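# Transfer four plates from gray tray to blue tray

## Task

Carry every one of the four plates off the gray tray and set each down flat on the blue tray, leaving the gray tray as it originally was; the plates must stay put without the robot supporting them, and the robot must release its grip and pull away at the end.

## Robot and tools

Robot: a single arm with six joints (waist, shoulder, elbow, forearm roll, wrist pitch, wrist roll) ending in a vacuum suction cup. The controlled point is the cup point, the centre of the cup's rim when nothing is touching it. The cup points along the cup point's own +z axis. About 7 cm back from the rim the tool widens, with its body and a camera sticking out up to about 8 cm sideways, so watch clearance near tray walls and stacked plates.

Frames: results report the cup point in the scene frame. Its origin sits on the table surface straight under the arm base, +z is up, and +y is to the left when facing along +x. Positions are in metres, orientation as a wxyz quaternion, velocities in m/s and rad/s. The base may be tilted relative to the table, and the printed position can be off from the real one, more so at long reach.

The 7-number row: both tools use the same layout, one list of seven plain numbers, each in [-1, 1], in this order: dx, dy, dz, rx, ry, rz, suction. The first six are an offset, not a pose: they describe where the cup point should end up relative to its measured pose at the start of the action (for a call's first action, the last pose a result reported), expressed in the cup point's own axes, not the scene frame. Scale: 1.0 equals 0.6 m for dx, dy, dz and 180 degrees for the rotation; rx, ry, rz form one rotation vector. Because the cup faces +z, positive dz pushes toward whatever the cup is facing. The seventh number sets suction: +1 requests full vacuum (roughly 55 kPa under ambient), a fraction requests that share of it, and 0.05 or less switches it off. The setting persists until changed.

execute_actions(actions): a list of actions run one after another. Each action is a table of up to 15 rows; each row lasts one control step of 1/30 s, and if fewer than 15 rows are given the final row is repeated to fill 15 steps. Every row is an offset from the action's starting pose, not from the previous row. An empty list simply returns state and images.

move(target, speed, blocking): target is one 7-number row as above, an offset from the pose in the most recent result that contained one. The cup point is driven along a straight path toward it, taking the shorter rotation. speed is the path's top speed in m/s, 0.002 to 0.5 (default 0.25); turning is capped at twice that value in rad/s. Paths last 0.5 to 10 s and are cut off at 10 s. The path ignores obstacles, the real motion lags and can wander, and it may exceed speed, especially with a nearly straight arm. Contacts hit harder at higher speed and press harder the further the target lies past the contact. The suction value is applied at the start. blocking=false returns after 0.5 s while the arm keeps going; until a result shows the move has ended, new moves and execute_actions are rejected, so use wait or stop. The move: line reports the ending (done = resting near target; otherwise off_target, moving, held, fault) plus any limits (paced = the sent pose was clipped; held = a safety check blocked some steps, after which the arm may surge faster than speed), and the distance from target.

wait(seconds): 0 to 10 s; the arm keeps its last command and a running move carries on; returns early if that move ends. stop(): brakes a running move, needing more room the faster it was; suction is unaffected. zoom_image(camera, region): camera is cam_head_left or cam_head_right (both 504x504), region is [x0, y0, x1, y1] in pixels from the top-left, at most 504 by 504. finished_scene(scene): pass the current scene number to end it irreversibly; the goal must already hold. Answering without a tool call ends everything.

Motion limits: each control step the commanded pose is clipped to within 70 mm and 16 degrees of the measured pose, then damped inverse kinematics chases it, favouring position over orientation. After an action the arm only continues to the last clipped pose, so large offsets need follow-up commands. "Hand target" shows where the controller is currently heading. A "pose unreachable" line means the clearance check altered or blocked the command; the mounting block counts as arm.

Gripping: turn suction on and press the 29 mm rim flat onto a smooth part of a plate so it seals all around; holes, seams and plate edges under the rim leak. suction_measured shows achieved vacuum (near 0 means no seal; on a tight seal it settles up to 0.15 under the command and can dip 0.04 as the pump cycles). part_present goes to 1 at 0.50 and back to 0 below 0.45. Under vacuum the cup shortens, so a held plate sits up to about 10 mm nearer the tool. Suction can lift a plate even with the tool still. To release, lower the plate onto its support first, then set suction to 0.05 or less, and back off more than 15 mm. If the cup seals on the table it pins the tool; switch suction off.

Hazards: torque at a joint's load limit (N m: waist 44.5, shoulder 44.5, elbow 26.7, forearm roll 26.7, wrist pitch 17.8, wrist roll 17.8) triggers a fault that backs off, freezes 10 s and drops the rest of the call. Holding loads heats motors; MOTOR HOT appears at 65 °C and at 80 °C an OVER-TEMPERATURE FAULT brakes the arm until cool. The robot holds its last command while you compose replies. Loose objects may occasionally get nudged. Avoid dropping or knocking anything off the table, slamming, and pressing hard; leave plates flat and self-supporting on the blue tray, the gray tray undisturbed, and the cup released and clear.

Cameras: calibration lines give K, distortion D and T_world_to_cam per camera; actual cameras may deviate by up to about 2.3 degrees and 9 mm together.

Each tool is called after "Emit:" by a JSON object that holds its "method" and its "body".

## Session

Emit:
{"method": "execute_actions", "body": {"actions": []}}

Scene clock: 0.00 s.
end_effector_position=(+0.4018, -0.0131, +0.3436) suction_measured=0.00 part_present=0 end_effector_quat_wxyz=(-0.005, +0.011, +1.000, +0.003) end_effector_velocity=(-0.000, +0.000, -0.000) end_effector_angular_velocity=(+0.000, +0.001, +0.001)
Joint positions: [ 0.    -0.269 -0.927 -0.003  1.195  2.354]
Joint velocities: [ 0.     0.001 -0.     0.     0.001 -0.   ]
Hand target: +0.402, -0.013, +0.344; -0.005, +0.011, +1.000, +0.003

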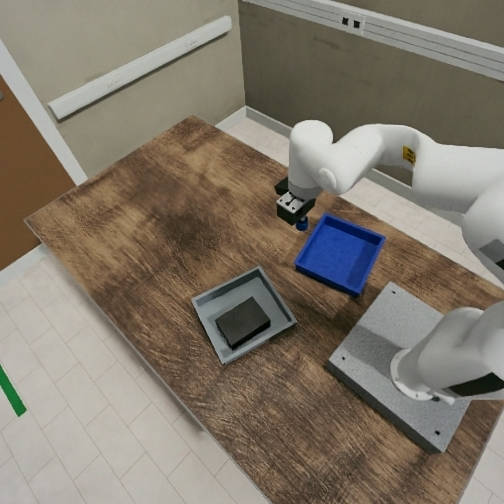

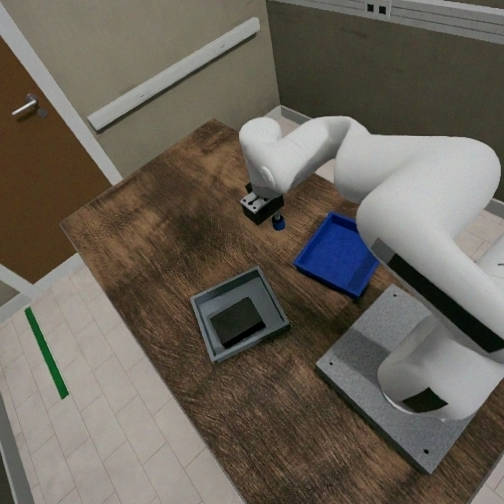

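Emit:
{"method": "zoom_image", "body": {"camera": "cam_head_left", "region": [170, 200, 400, 370]}}

Emit:
{"method": "zoom_image", "body": {"camera": "cam_head_right", "region": [170, 200, 400, 370]}}

Region (170, 200, 400, 370) of cam_head_left's 504x504 image, scaled by 2.191, with more detail than that image has; it fills the top 373 rows of this view, and the rest is white.

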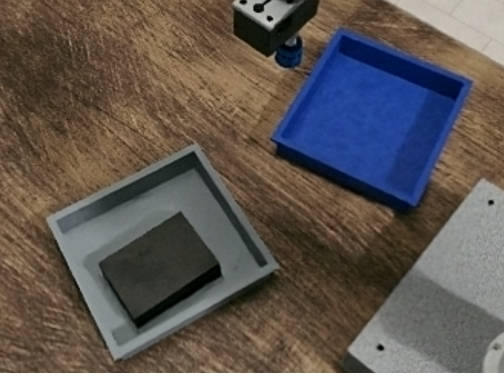

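Region (170, 200, 400, 370) of cam_head_right's 504x504 image, scaled by 2.191, with more detail than that image has; it fills the top 373 rows of this view, and the rest is white.

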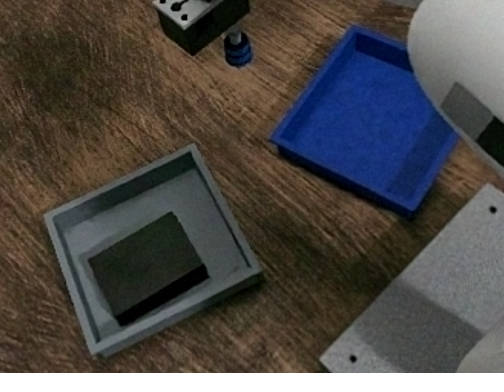

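Emit:
{"method": "move", "body": {"target": [-0.054, 0.333, 0.44, 0, 0, 0, 0]}}

Scene clock: 2.43 s.
end_effector_position=(+0.4377, +0.1883, +0.0819) suction_measured=0.00 part_present=0 end_effector_quat_wxyz=(-0.004, +0.010, +1.000, +0.004) end_effector_velocity=(-0.001, +0.001, -0.003) end_effector_angular_velocity=(-0.002, +0.003, +0.004)
Joint positions: [ 0.433  0.434 -0.933 -0.003  0.497  2.786]
Joint velocities: [ 0.003  0.006 -0.001 -0.001 -0.002 -0.001]
Hand target: +0.437, +0.188, +0.081; -0.004, +0.010, +1.000, +0.004
Off the commanded pose: 0.002 m, 0 deg.
move: done

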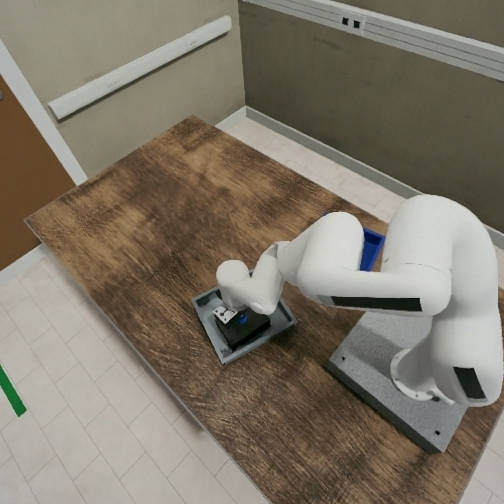

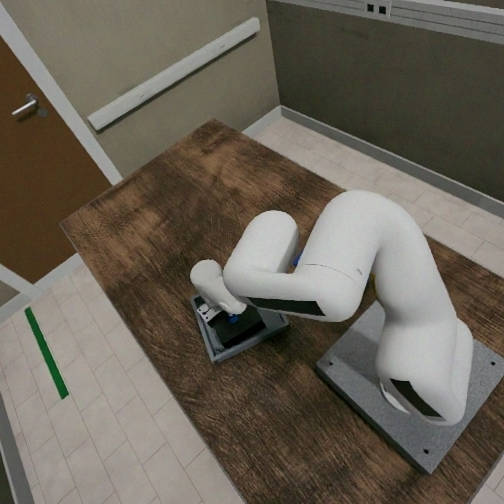

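Emit:
{"method": "move", "body": {"target": [0, 0, 0.08, 0, 0, 0, 1], "speed": 0.04}}

Scene clock: 4.03 s.
end_effector_position=(+0.4394, +0.1897, +0.0363) suction_measured=0.74 part_present=1 end_effector_quat_wxyz=(-0.001, +0.010, +1.000, +0.005) end_effector_velocity=(-0.001, -0.000, -0.002) end_effector_angular_velocity=(-0.001, +0.002, +0.001)
Joint positions: [ 0.433  0.564 -0.96  -0.003  0.389  2.786]
Joint velocities: [-0.     0.004 -0.    -0.    -0.002 -0.001]
Hand target: +0.437, +0.189, +0.034; -0.004, +0.010, +1.000, +0.004
Off the commanded pose: 0.003 m, 0 deg.
move: done

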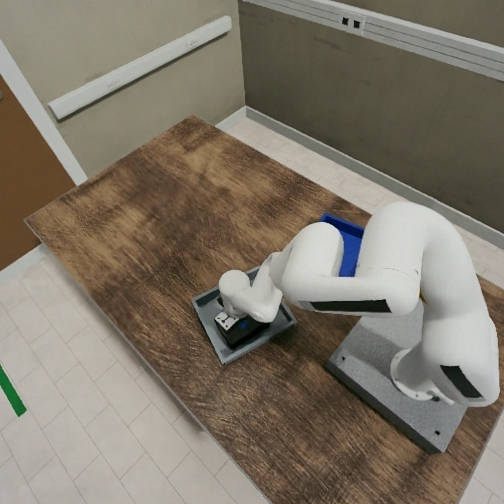

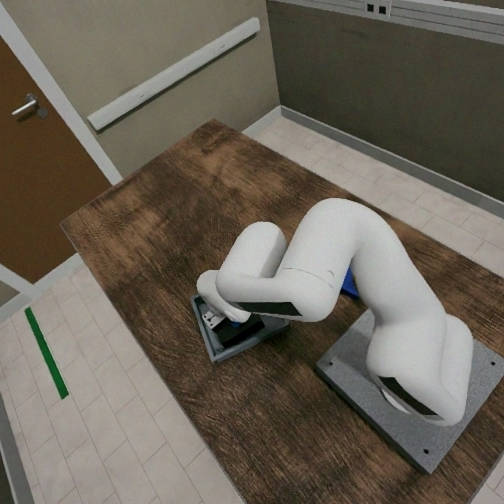

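Emit:
{"method": "move", "body": {"target": [0, 0, -0.14, 0, 0, 0, 1], "speed": 0.08}}

Emit:
{"method": "zoom_image", "body": {"camera": "cam_head_left", "region": [170, 250, 330, 370]}}

Scene clock: 5.57 s.
end_effector_position=(+0.4393, +0.1885, +0.1198) suction_measured=0.98 part_present=1 end_effector_quat_wxyz=(-0.001, +0.010, +1.000, +0.005) end_effector_velocity=(+0.000, -0.000, +0.001) end_effector_angular_velocity=(+0.000, +0.000, -0.001)
Joint positions: [ 0.433  0.338 -0.93  -0.003  0.584  2.786]
Joint velocities: [-0.001 -0.002  0.     0.001  0.002  0.   ]
Hand target: +0.440, +0.189, +0.120; -0.001, +0.010, +1.000, +0.005
Off the commanded pose: 0.001 m, 0 deg.
move: done

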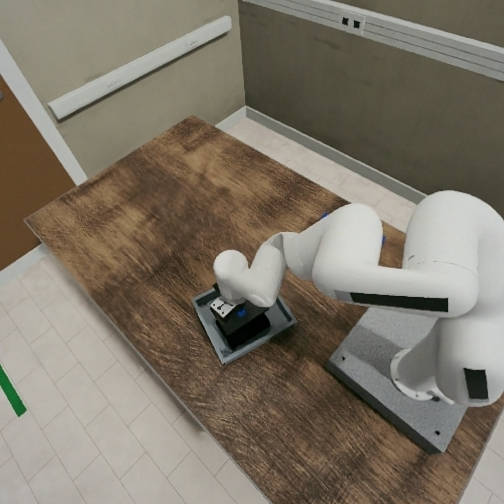

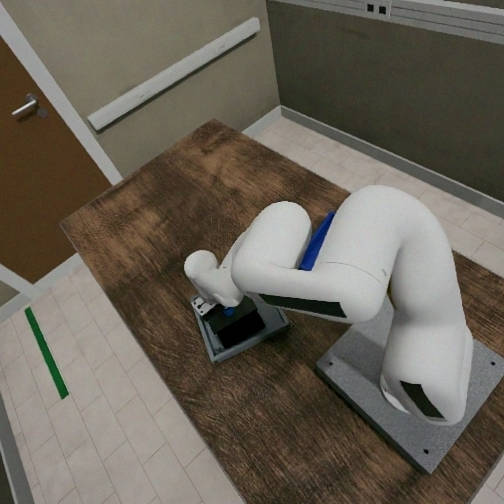

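Region (170, 250, 330, 370) of cam_head_left's 504x504 image, scaled by 3.150, with more detail than that image has; it fills the top 378 rows of this view, and the rest is white.

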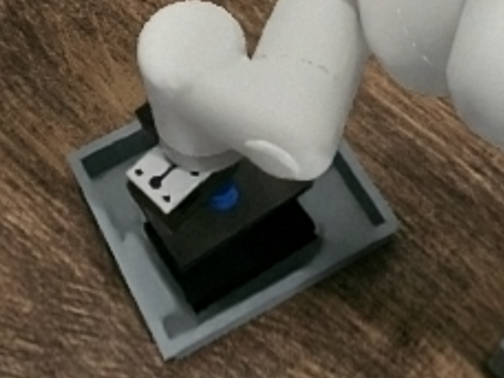

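Emit:
{"method": "move", "body": {"target": [0.148, -0.66, 0, 0, 0, -0.14, 1]}}

Scene clock: 7.80 s.
end_effector_position=(+0.3401, -0.2044, +0.1157) suction_measured=0.99 part_present=1 end_effector_quat_wxyz=(-0.001, -0.208, +0.978, +0.005) end_effector_velocity=(-0.000, -0.002, +0.000) end_effector_angular_velocity=(+0.004, -0.002, +0.003)
Joint positions: [-0.516  0.134 -0.619  0.007  0.481  1.389]
Joint velocities: [-0.005  0.002 -0.003  0.009  0.002 -0.017]
Hand target: +0.340, -0.205, +0.116; -0.001, -0.208, +0.978, +0.005
Off the commanded pose: 0.002 m, 0 deg.
move: done

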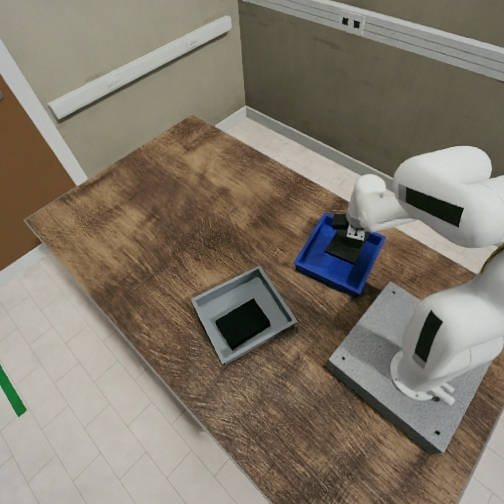

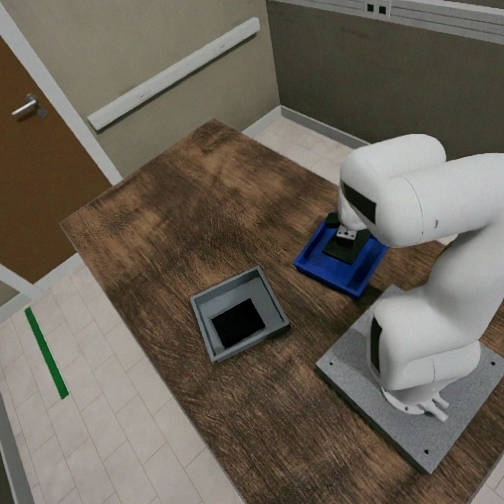

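Emit:
{"method": "move", "body": {"target": [0, 0, 0.15, 0, 0, 0, 1], "speed": 0.08}}

Emit:
{"method": "zoom_image", "body": {"camera": "cam_head_left", "region": [170, 200, 400, 370]}}

Scene clock: 9.43 s.
end_effector_position=(+0.3402, -0.2035, +0.0261) suction_measured=0.99 part_present=1 end_effector_quat_wxyz=(-0.001, -0.208, +0.978, +0.005) end_effector_velocity=(-0.000, +0.000, -0.001) end_effector_angular_velocity=(+0.001, +0.001, +0.000)
Joint positions: [-0.512  0.436 -0.659  0.018  0.218  1.381]
Joint velocities: [ 0.     0.002  0.     0.001 -0.001 -0.001]
Hand target: +0.340, -0.203, +0.026; -0.001, -0.208, +0.978, +0.005
Off the commanded pose: 0.001 m, 0 deg.
move: done

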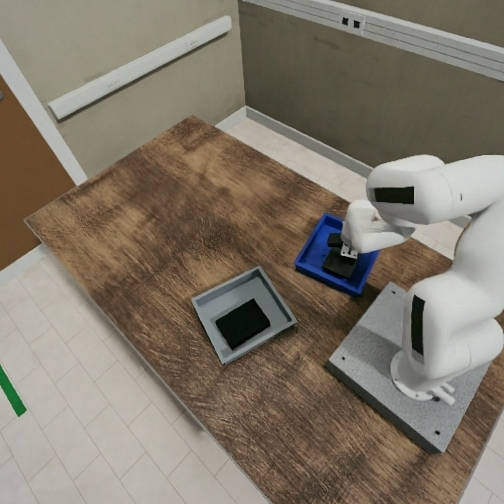

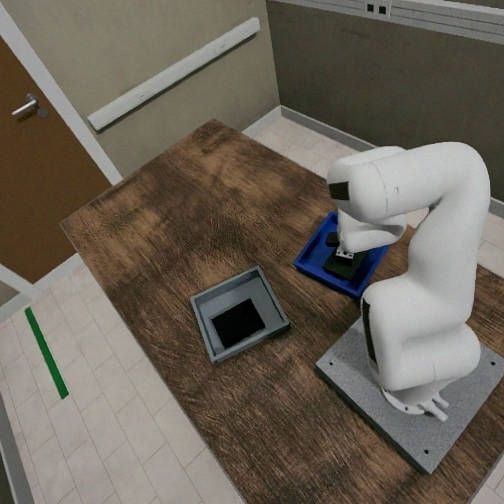

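Region (170, 200, 400, 370) of cam_head_left's 504x504 image, scaled by 2.191, with more detail than that image has; it fills the top 373 rows of this view, and the rest is white.

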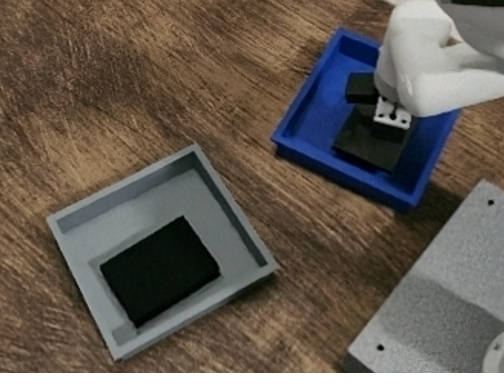

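Emit:
{"method": "move", "body": {"target": [0, -0.02, 0.03, 0, 0, 0, 1], "speed": 0.02}}

Scene clock: 10.87 s.
end_effector_position=(+0.3450, -0.2143, +0.0080) suction_measured=0.99 part_present=1 end_effector_quat_wxyz=(-0.001, -0.208, +0.978, +0.005) end_effector_velocity=(+0.002, -0.001, +0.000) end_effector_angular_velocity=(-0.002, -0.003, +0.001)
Joint positions: [-0.529  0.516 -0.713  0.021  0.192  1.361]
Joint velocities: [-0.     0.001 -0.003  0.    -0.002 -0.002]
Hand target: +0.345, -0.214, +0.008; -0.001, -0.208, +0.978, +0.005
Off the commanded pose: 0.000 m, 0 deg.
move: done

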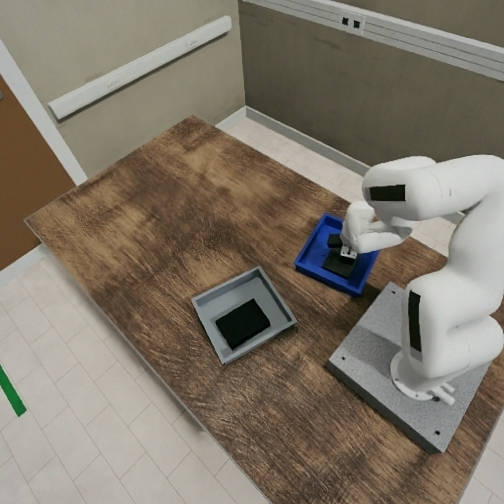

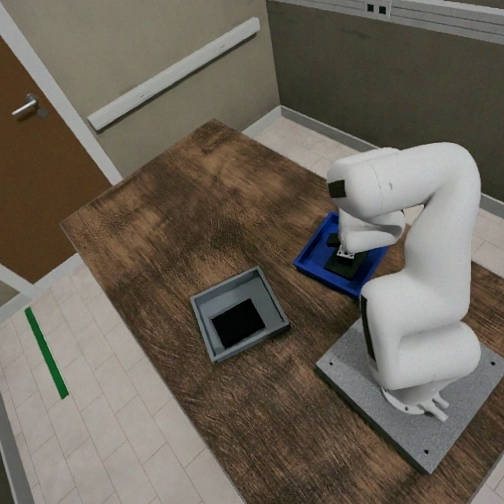

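Emit:
{"method": "move", "body": {"target": [0, 0, 0.01, 0, 0, 0, 1], "speed": 0.01}}

Scene clock: 11.83 s.
end_effector_position=(+0.3470, -0.2155, +0.0041) suction_measured=0.98 part_present=1 end_effector_quat_wxyz=(+0.001, -0.208, +0.978, +0.003) end_effector_velocity=(-0.002, +0.001, -0.002) end_effector_angular_velocity=(+0.003, +0.004, -0.001)
Joint positions: [-0.528  0.533 -0.721  0.023  0.177  1.36 ]
Joint velocities: [ 0.     0.005  0.     0.001 -0.    -0.   ]
Hand target: +0.345, -0.214, +0.002; -0.001, -0.208, +0.978, +0.005
Off the commanded pose: 0.003 m, 0 deg.
move: done

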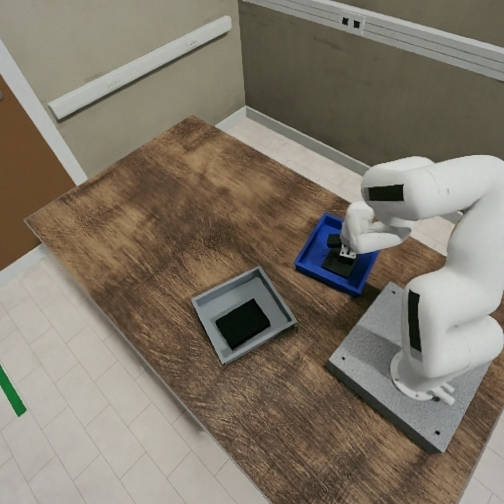

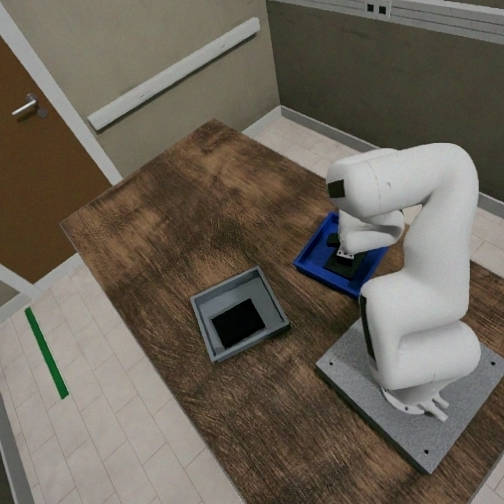

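Emit:
{"method": "execute_actions", "body": {"actions": [[[0,0,0,0,0,0,0]]]}}

Emit:
{"method": "move", "body": {"target": [0, 0, -0.18, 0, 0, 0, 0], "speed": 0.15}}

Emit:
{"method": "move", "body": {"target": [-0.415, 0.552, 0.06, 0, 0, 0.14, 0], "speed": 0.35}}

Scene clock: 12.47 s.
end_effector_position=(+0.3471, -0.2155, +0.0041) suction_measured=0.00 part_present=0 end_effector_quat_wxyz=(+0.002, -0.208, +0.978, +0.003) end_effector_velocity=(-0.000, +0.000, -0.000) end_effector_angular_velocity=(+0.001, +0.001, -0.002)
Joint positions: [-0.528  0.533 -0.721  0.023  0.177  1.36 ]
Joint velocities: [ 0.    -0.     0.001  0.001  0.001  0.002]
Hand target: +0.347, -0.215, +0.004; +0.001, -0.208, +0.978, +0.003
Off the commanded pose: 0.000 m, 0 deg.

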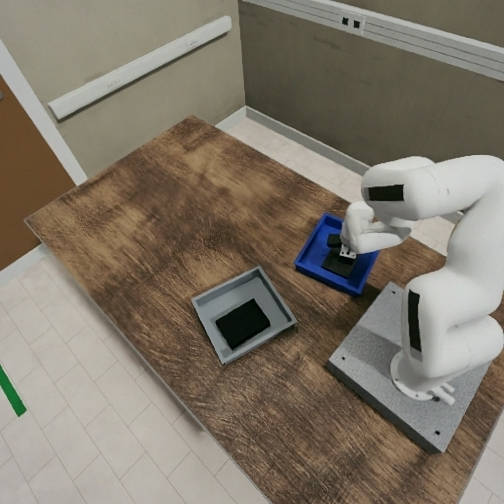

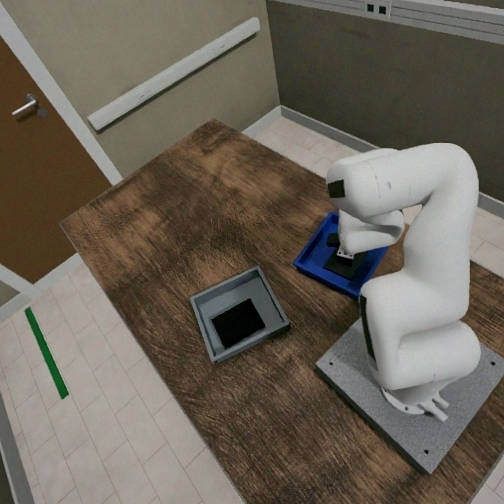

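Scene clock: 13.63 s.
end_effector_position=(+0.3463, -0.2161, +0.1116) suction_measured=0.00 part_present=0 end_effector_quat_wxyz=(+0.001, -0.208, +0.978, +0.003) end_effector_velocity=(+0.002, -0.002, +0.003) end_effector_angular_velocity=(-0.004, -0.007, -0.001)
Joint positions: [-0.533  0.174 -0.656  0.007  0.472  1.372]
Joint velocities: [-0.001 -0.005 -0.002 -0.    -0.    -0.   ]
Hand target: +0.347, -0.216, +0.112; +0.001, -0.208, +0.978, +0.002
Off the commanded pose: 0.001 m, 0 deg.
move: done

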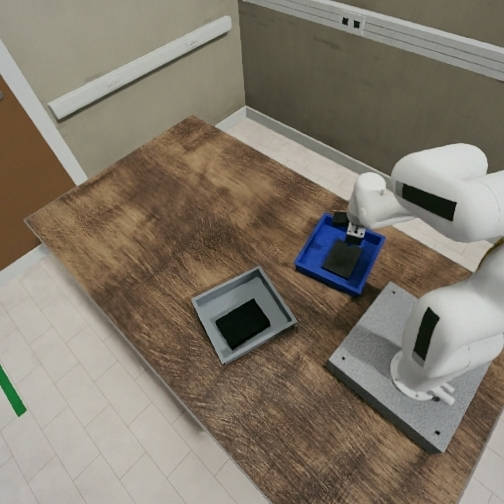

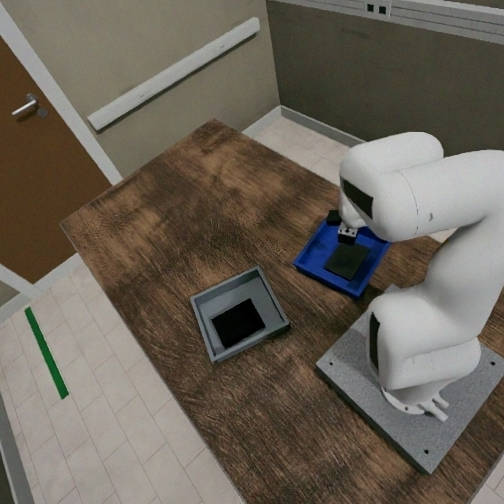

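Scene clock: 15.40 s.
end_effector_position=(+0.4411, +0.1870, +0.0789) suction_measured=0.00 part_present=0 end_effector_quat_wxyz=(+0.001, +0.010, +1.000, +0.003) end_effector_velocity=(-0.000, +0.002, -0.001) end_effector_angular_velocity=(-0.005, +0.003, +0.002)
Joint positions: [ 0.428  0.445 -0.937 -0.014  0.481  2.791]
Joint velocities: [ 0.004  0.005 -0.007 -0.007  0.006  0.009]
Hand target: +0.441, +0.187, +0.079; +0.001, +0.010, +1.000, +0.003
Off the commanded pose: 0.003 m, 0 deg.
move: done

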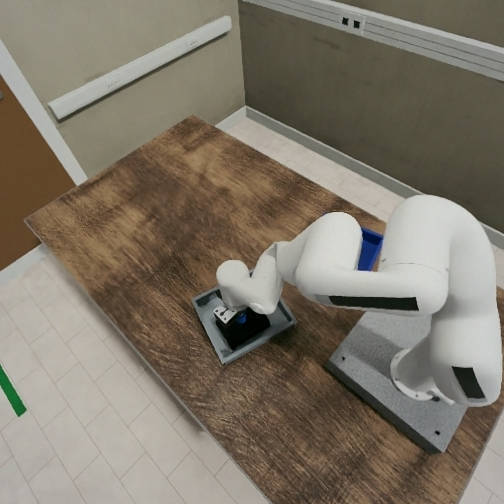

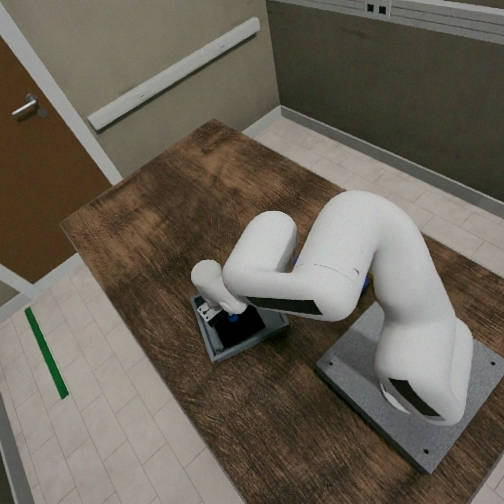

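Emit:
{"method": "move", "body": {"target": [0.004, 0.003, 0.084, 0, 0, 0, 1], "speed": 0.04}}

Scene clock: 17.10 s.
end_effector_position=(+0.4386, +0.1892, +0.0284) suction_measured=0.60 part_present=1 end_effector_quat_wxyz=(+0.001, +0.010, +1.000, +0.003) end_effector_velocity=(+0.002, +0.001, +0.001) end_effector_angular_velocity=(+0.001, -0.004, +0.001)
Joint positions: [ 0.432  0.585 -0.962 -0.017  0.368  2.799]
Joint velocities: [ 0.     0.    -0.004 -0.001 -0.001  0.   ]
Hand target: +0.439, +0.189, +0.029; +0.001, +0.010, +1.000, +0.004
Off the commanded pose: 0.000 m, 0 deg.
move: done

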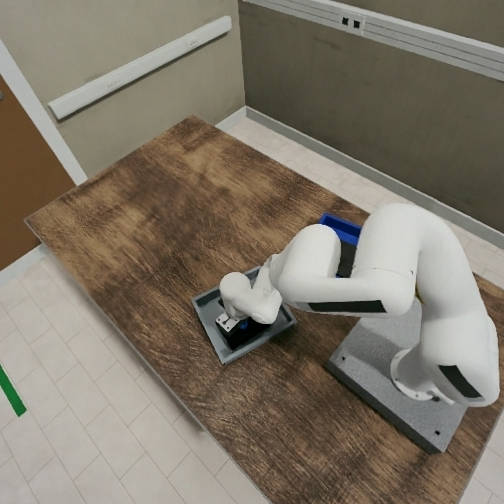

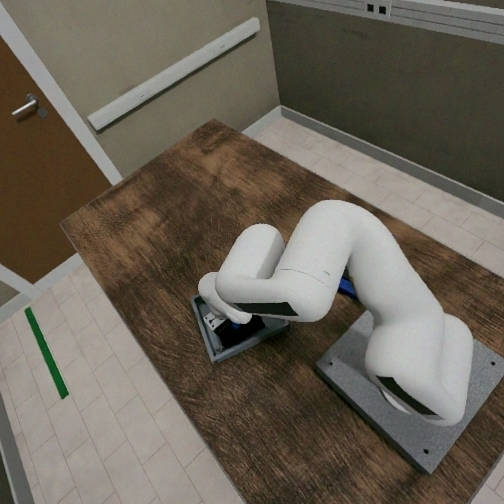

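Emit:
{"method": "move", "body": {"target": [0, 0, -0.13, 0, 0, 0, 1], "speed": 0.08}}

Emit:
{"method": "move", "body": {"target": [0.139, -0.677, 0, 0, 0, -0.14, 1]}}

Emit:
{"method": "move", "body": {"target": [0, 0, 0.13, 0, 0, 0, 1], "speed": 0.08}}

Scene clock: 18.57 s.
end_effector_position=(+0.4382, +0.1884, +0.1060) suction_measured=0.98 part_present=1 end_effector_quat_wxyz=(+0.000, +0.010, +1.000, +0.003) end_effector_velocity=(+0.000, +0.000, +0.002) end_effector_angular_velocity=(+0.001, -0.001, +0.000)
Joint positions: [ 0.434  0.37  -0.924 -0.013  0.546  2.796]
Joint velocities: [ 0.    -0.003 -0.001  0.001  0.003 -0.001]
Hand target: +0.438, +0.188, +0.106; +0.001, +0.010, +1.000, +0.003
Off the commanded pose: 0.001 m, 0 deg.
move: done

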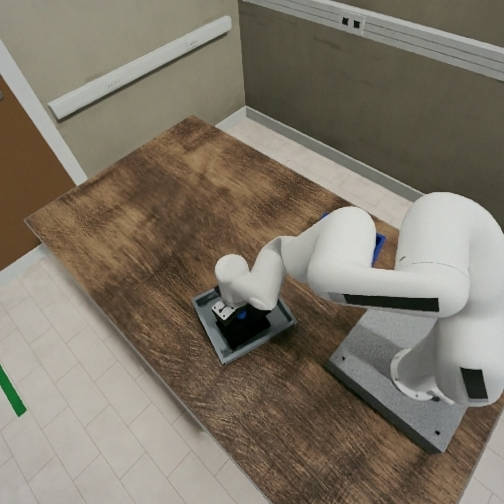

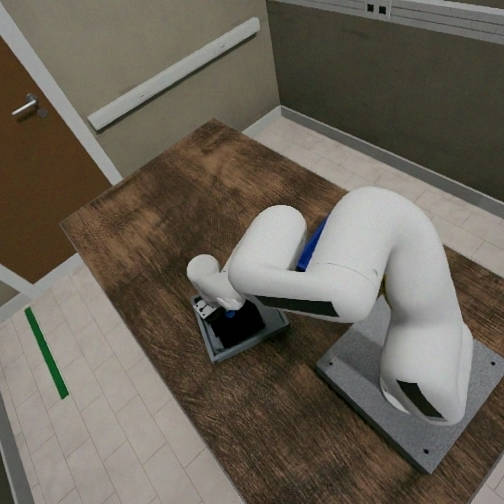

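Scene clock: 20.70 s.
end_effector_position=(+0.3442, -0.2149, +0.1030) suction_measured=0.99 part_present=1 end_effector_quat_wxyz=(+0.000, -0.208, +0.978, +0.003) end_effector_velocity=(-0.000, -0.002, -0.000) end_effector_angular_velocity=(+0.005, -0.001, +0.003)
Joint positions: [-0.532  0.195 -0.648  0.004  0.445  1.375]
Joint velocities: [-0.005  0.003 -0.004  0.011  0.004 -0.018]
Hand target: +0.344, -0.215, +0.103; +0.000, -0.208, +0.978, +0.003
Off the commanded pose: 0.002 m, 0 deg.
move: done

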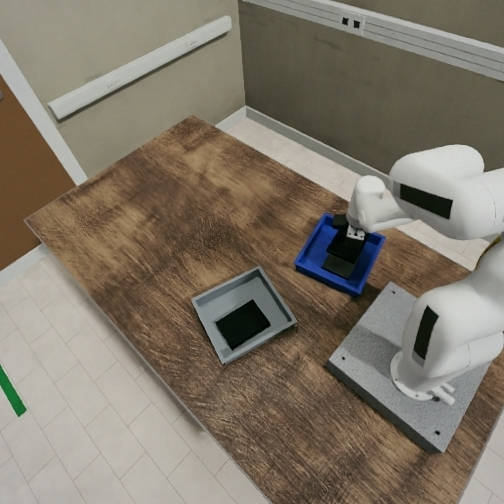

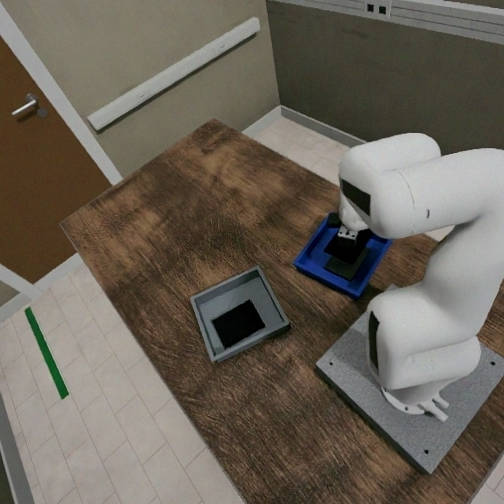

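Scene clock: 22.07 s.
end_effector_position=(+0.3446, -0.2144, +0.0253) suction_measured=0.99 part_present=1 end_effector_quat_wxyz=(+0.000, -0.208, +0.978, +0.003) end_effector_velocity=(-0.001, +0.000, -0.001) end_effector_angular_velocity=(+0.001, +0.002, -0.002)
Joint positions: [-0.53   0.454 -0.69   0.011  0.226  1.37 ]
Joint velocities: [-0.001  0.002  0.001 -0.    -0.001  0.001]
Hand target: +0.344, -0.214, +0.025; +0.000, -0.208, +0.978, +0.003
Off the commanded pose: 0.001 m, 0 deg.
move: done

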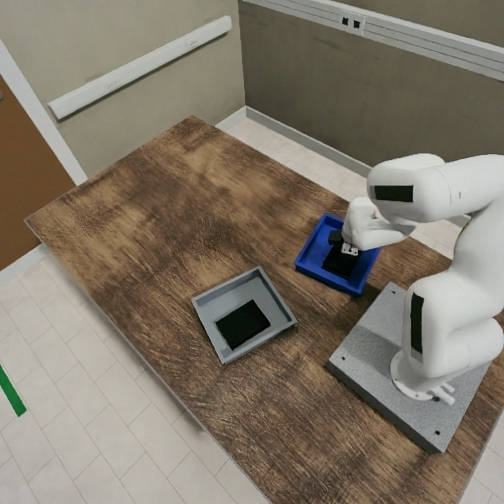

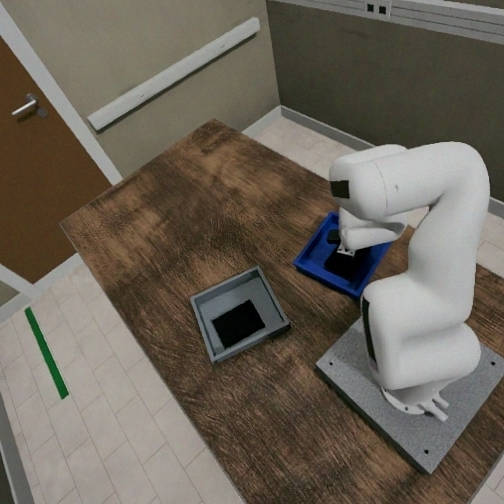

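Emit:
{"method": "move", "body": {"target": [0, 0, 0.022, 0, 0, 0, 1], "speed": 0.015}}

Scene clock: 23.23 s.
end_effector_position=(+0.3469, -0.2157, +0.0144) suction_measured=0.98 part_present=1 end_effector_quat_wxyz=(+0.003, -0.208, +0.978, +0.000) end_effector_velocity=(-0.001, +0.001, -0.002) end_effector_angular_velocity=(+0.001, +0.002, +0.000)
Joint positions: [-0.53   0.496 -0.705  0.013  0.192  1.368]
Joint velocities: [ 0.     0.005  0.001  0.    -0.003  0.   ]
Hand target: +0.345, -0.214, +0.012; +0.000, -0.208, +0.978, +0.003
Off the commanded pose: 0.004 m, 0 deg.
move: off_target

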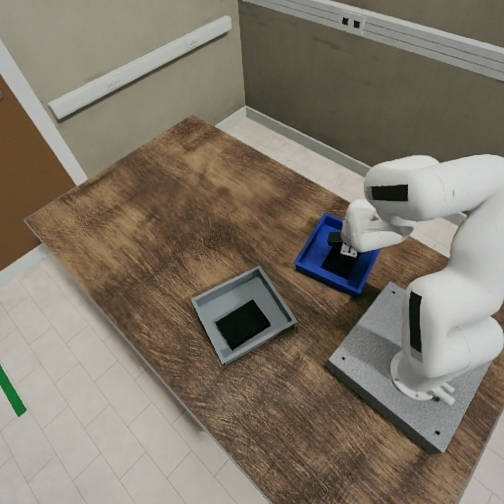

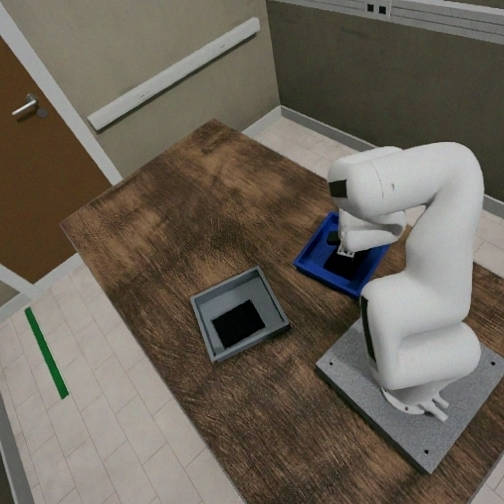

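Pitch is 10 mm.

Emit:
{"method": "execute_actions", "body": {"actions": [[[0,0,0,0,0,0,0]]]}}

Emit:
{"method": "move", "body": {"target": [0, 0, -0.14, 0, 0, 0, 0], "speed": 0.15}}

Emit:
{"method": "move", "body": {"target": [-0.415, 0.552, 0.04, 0, 0, 0.14, 0], "speed": 0.35}}

Scene clock: 23.90 s.
end_effector_position=(+0.3469, -0.2157, +0.0145) suction_measured=0.00 part_present=0 end_effector_quat_wxyz=(+0.003, -0.208, +0.978, +0.000) end_effector_velocity=(+0.000, -0.000, -0.000) end_effector_angular_velocity=(-0.000, -0.000, +0.001)
Joint positions: [-0.53   0.496 -0.705  0.013  0.193  1.368]
Joint velocities: [ 0.     0.    -0.001  0.001 -0.    -0.001]
Hand target: +0.347, -0.216, +0.014; +0.003, -0.208, +0.978, +0.000
Off the commanded pose: 0.000 m, 0 deg.

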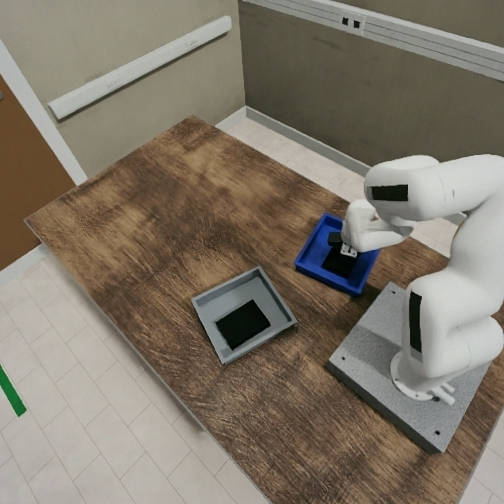

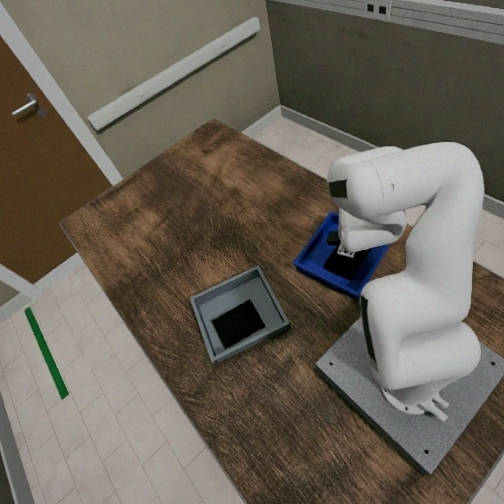

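Scene clock: 24.90 s.
end_effector_position=(+0.3458, -0.2158, +0.0979) suction_measured=0.00 part_present=0 end_effector_quat_wxyz=(+0.002, -0.208, +0.978, +0.000) end_effector_velocity=(+0.001, -0.001, +0.002) end_effector_angular_velocity=(-0.002, -0.004, -0.001)
Joint positions: [-0.532  0.213 -0.65   0.004  0.422  1.374]
Joint velocities: [-0.    -0.005 -0.002  0.     0.003  0.   ]
Hand target: +0.346, -0.216, +0.098; +0.003, -0.208, +0.978, +0.000
Off the commanded pose: 0.001 m, 0 deg.
move: done

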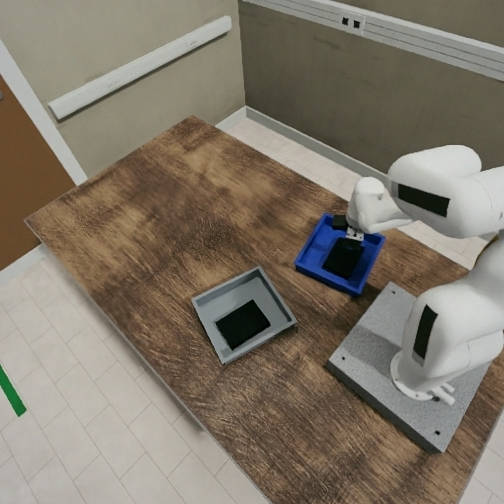

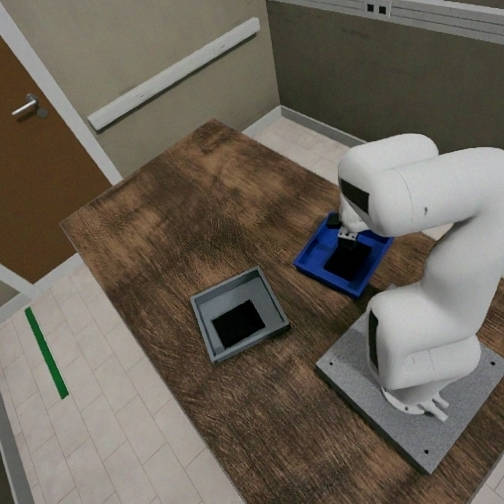

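Scene clock: 26.67 s.
end_effector_position=(+0.4407, +0.1871, +0.0759) suction_measured=0.00 part_present=0 end_effector_quat_wxyz=(+0.003, +0.010, +1.000, +0.001) end_effector_velocity=(-0.000, +0.002, -0.000) end_effector_angular_velocity=(-0.005, +0.002, +0.001)
Joint positions: [ 0.429  0.452 -0.935 -0.026  0.471  2.803]
Joint velocities: [ 0.005  0.004 -0.006 -0.007  0.006  0.011]
Hand target: +0.441, +0.188, +0.076; +0.003, +0.010, +1.000, +0.001
Off the commanded pose: 0.003 m, 0 deg.
move: done

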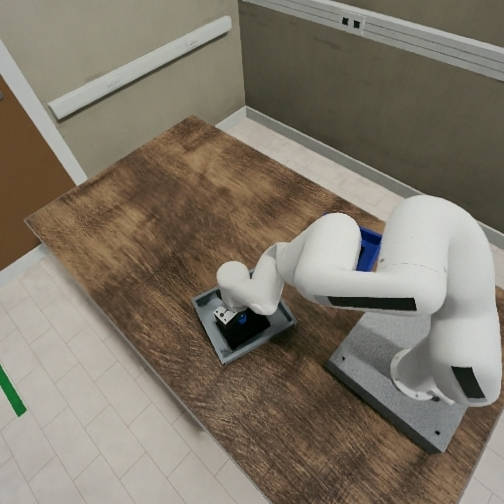

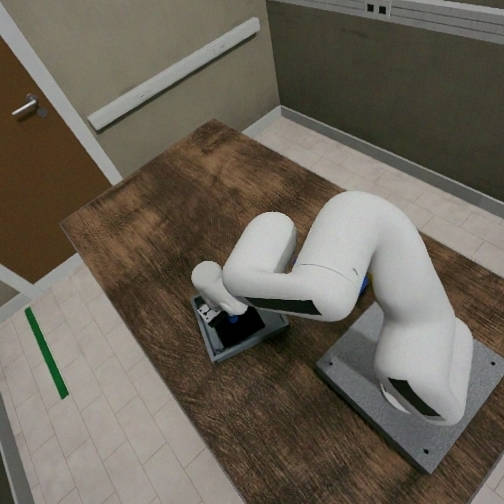

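Emit:
{"method": "move", "body": {"target": [0.004, 0.003, 0.096, 0, 0, 0, 1], "speed": 0.04}}

Emit:
{"method": "move", "body": {"target": [0, 0, -0.14, 0, 0, 0, 1], "speed": 0.08}}

Emit:
{"method": "move", "body": {"target": [0.139, -0.677, 0, 0, 0, -0.14, 1]}}

Emit:
{"method": "move", "body": {"target": [0, 0, 0.11, 0, 0, 0, 1], "speed": 0.08}}

Scene clock: 28.63 s.
end_effector_position=(+0.4384, +0.1892, +0.0182) suction_measured=0.59 part_present=1 end_effector_quat_wxyz=(+0.002, +0.010, +1.000, +0.001) end_effector_velocity=(+0.002, +0.001, +0.002) end_effector_angular_velocity=(+0.003, -0.007, +0.000)
Joint positions: [ 0.432  0.614 -0.969 -0.033  0.344  2.815]
Joint velocities: [-0.    -0.001 -0.003 -0.    -0.004 -0.   ]
Hand target: +0.439, +0.189, +0.018; +0.003, +0.010, +1.000, +0.001
Off the commanded pose: 0.000 m, 0 deg.
move: done

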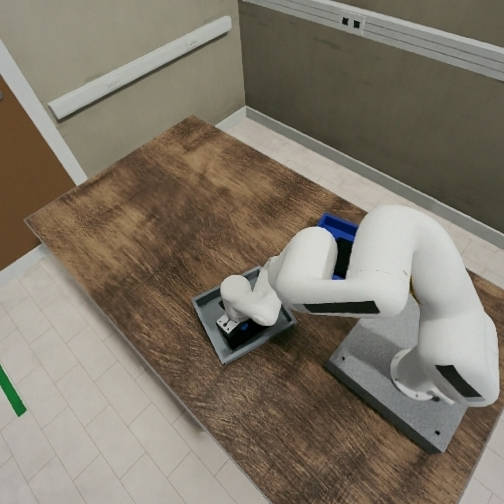

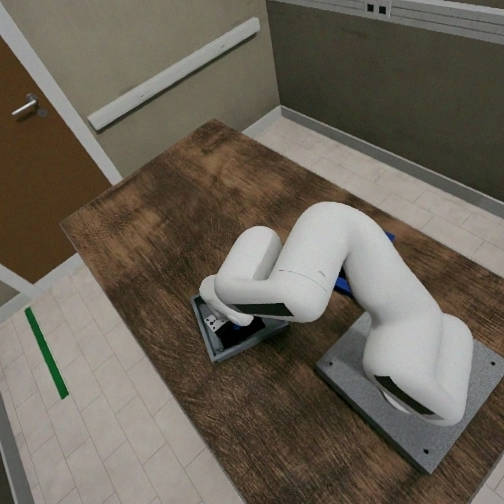

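Scene clock: 30.03 s.
end_effector_position=(+0.4377, +0.1886, +0.1018) suction_measured=0.98 part_present=1 end_effector_quat_wxyz=(+0.002, +0.010, +1.000, +0.001) end_effector_velocity=(-0.000, -0.000, +0.001) end_effector_angular_velocity=(-0.001, +0.001, +0.002)
Joint positions: [ 0.436  0.379 -0.921 -0.023  0.532  2.807]
Joint velocities: [-0.    -0.004  0.    -0.001  0.005 -0.001]
Hand target: +0.438, +0.189, +0.102; +0.003, +0.010, +1.000, +0.001
Off the commanded pose: 0.001 m, 0 deg.
move: done

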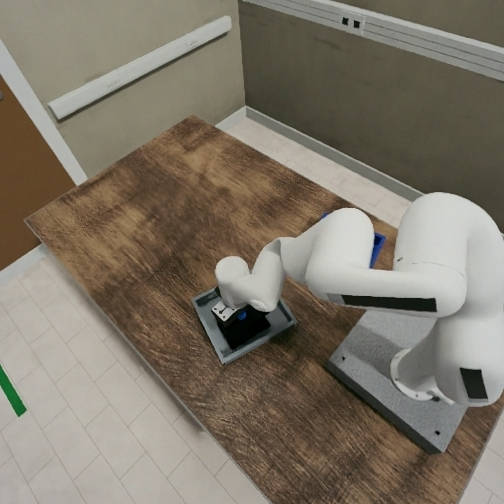

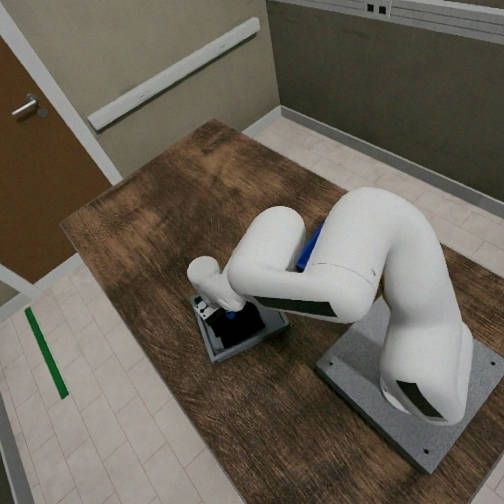

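Scene clock: 32.17 s.
end_effector_position=(+0.3437, -0.2146, +0.1001) suction_measured=0.99 part_present=1 end_effector_quat_wxyz=(+0.001, -0.208, +0.978, +0.000) end_effector_velocity=(-0.000, -0.002, -0.000) end_effector_angular_velocity=(+0.006, -0.002, +0.002)
Joint positions: [-0.532  0.201 -0.642  0.001  0.427  1.378]
Joint velocities: [-0.006  0.003 -0.004  0.014  0.002 -0.021]
Hand target: +0.344, -0.215, +0.100; +0.002, -0.208, +0.978, +0.000
Off the commanded pose: 0.002 m, 0 deg.
move: done

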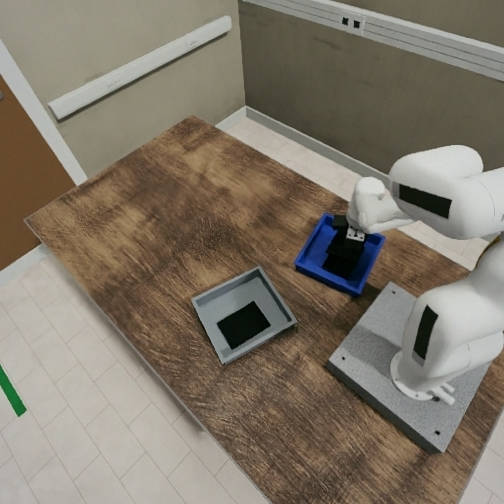

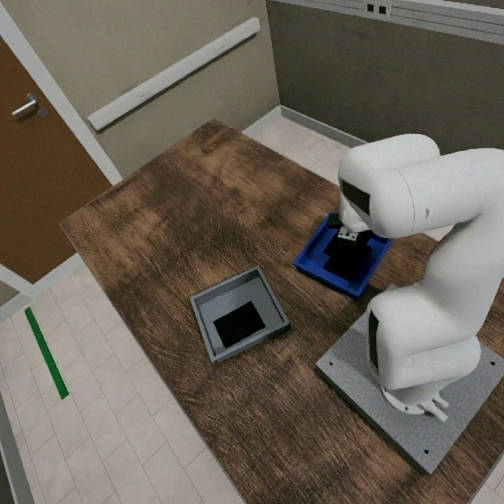

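Scene clock: 33.37 s.
end_effector_position=(+0.3443, -0.2145, +0.0344) suction_measured=0.99 part_present=1 end_effector_quat_wxyz=(+0.002, -0.208, +0.978, +0.000) end_effector_velocity=(-0.000, +0.000, -0.001) end_effector_angular_velocity=(+0.001, +0.001, -0.000)
Joint positions: [-0.531  0.421 -0.677  0.003  0.24   1.376]
Joint velocities: [ 0.     0.003 -0.     0.001 -0.002 -0.001]
Hand target: +0.344, -0.214, +0.034; +0.002, -0.208, +0.978, +0.000
Off the commanded pose: 0.001 m, 0 deg.
move: done

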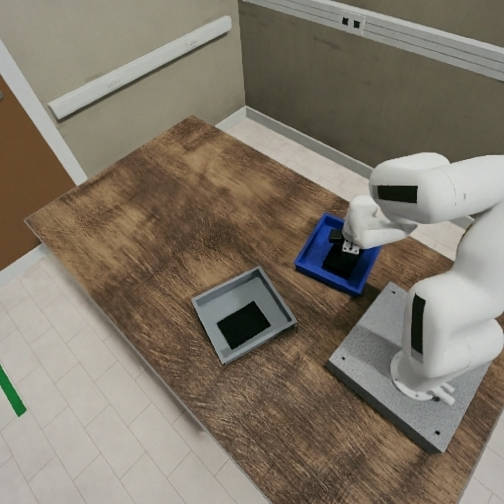

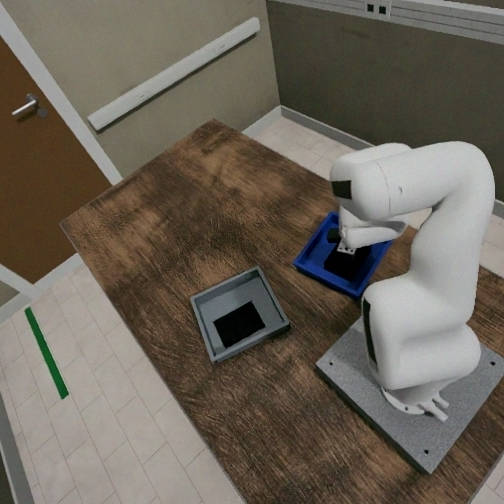

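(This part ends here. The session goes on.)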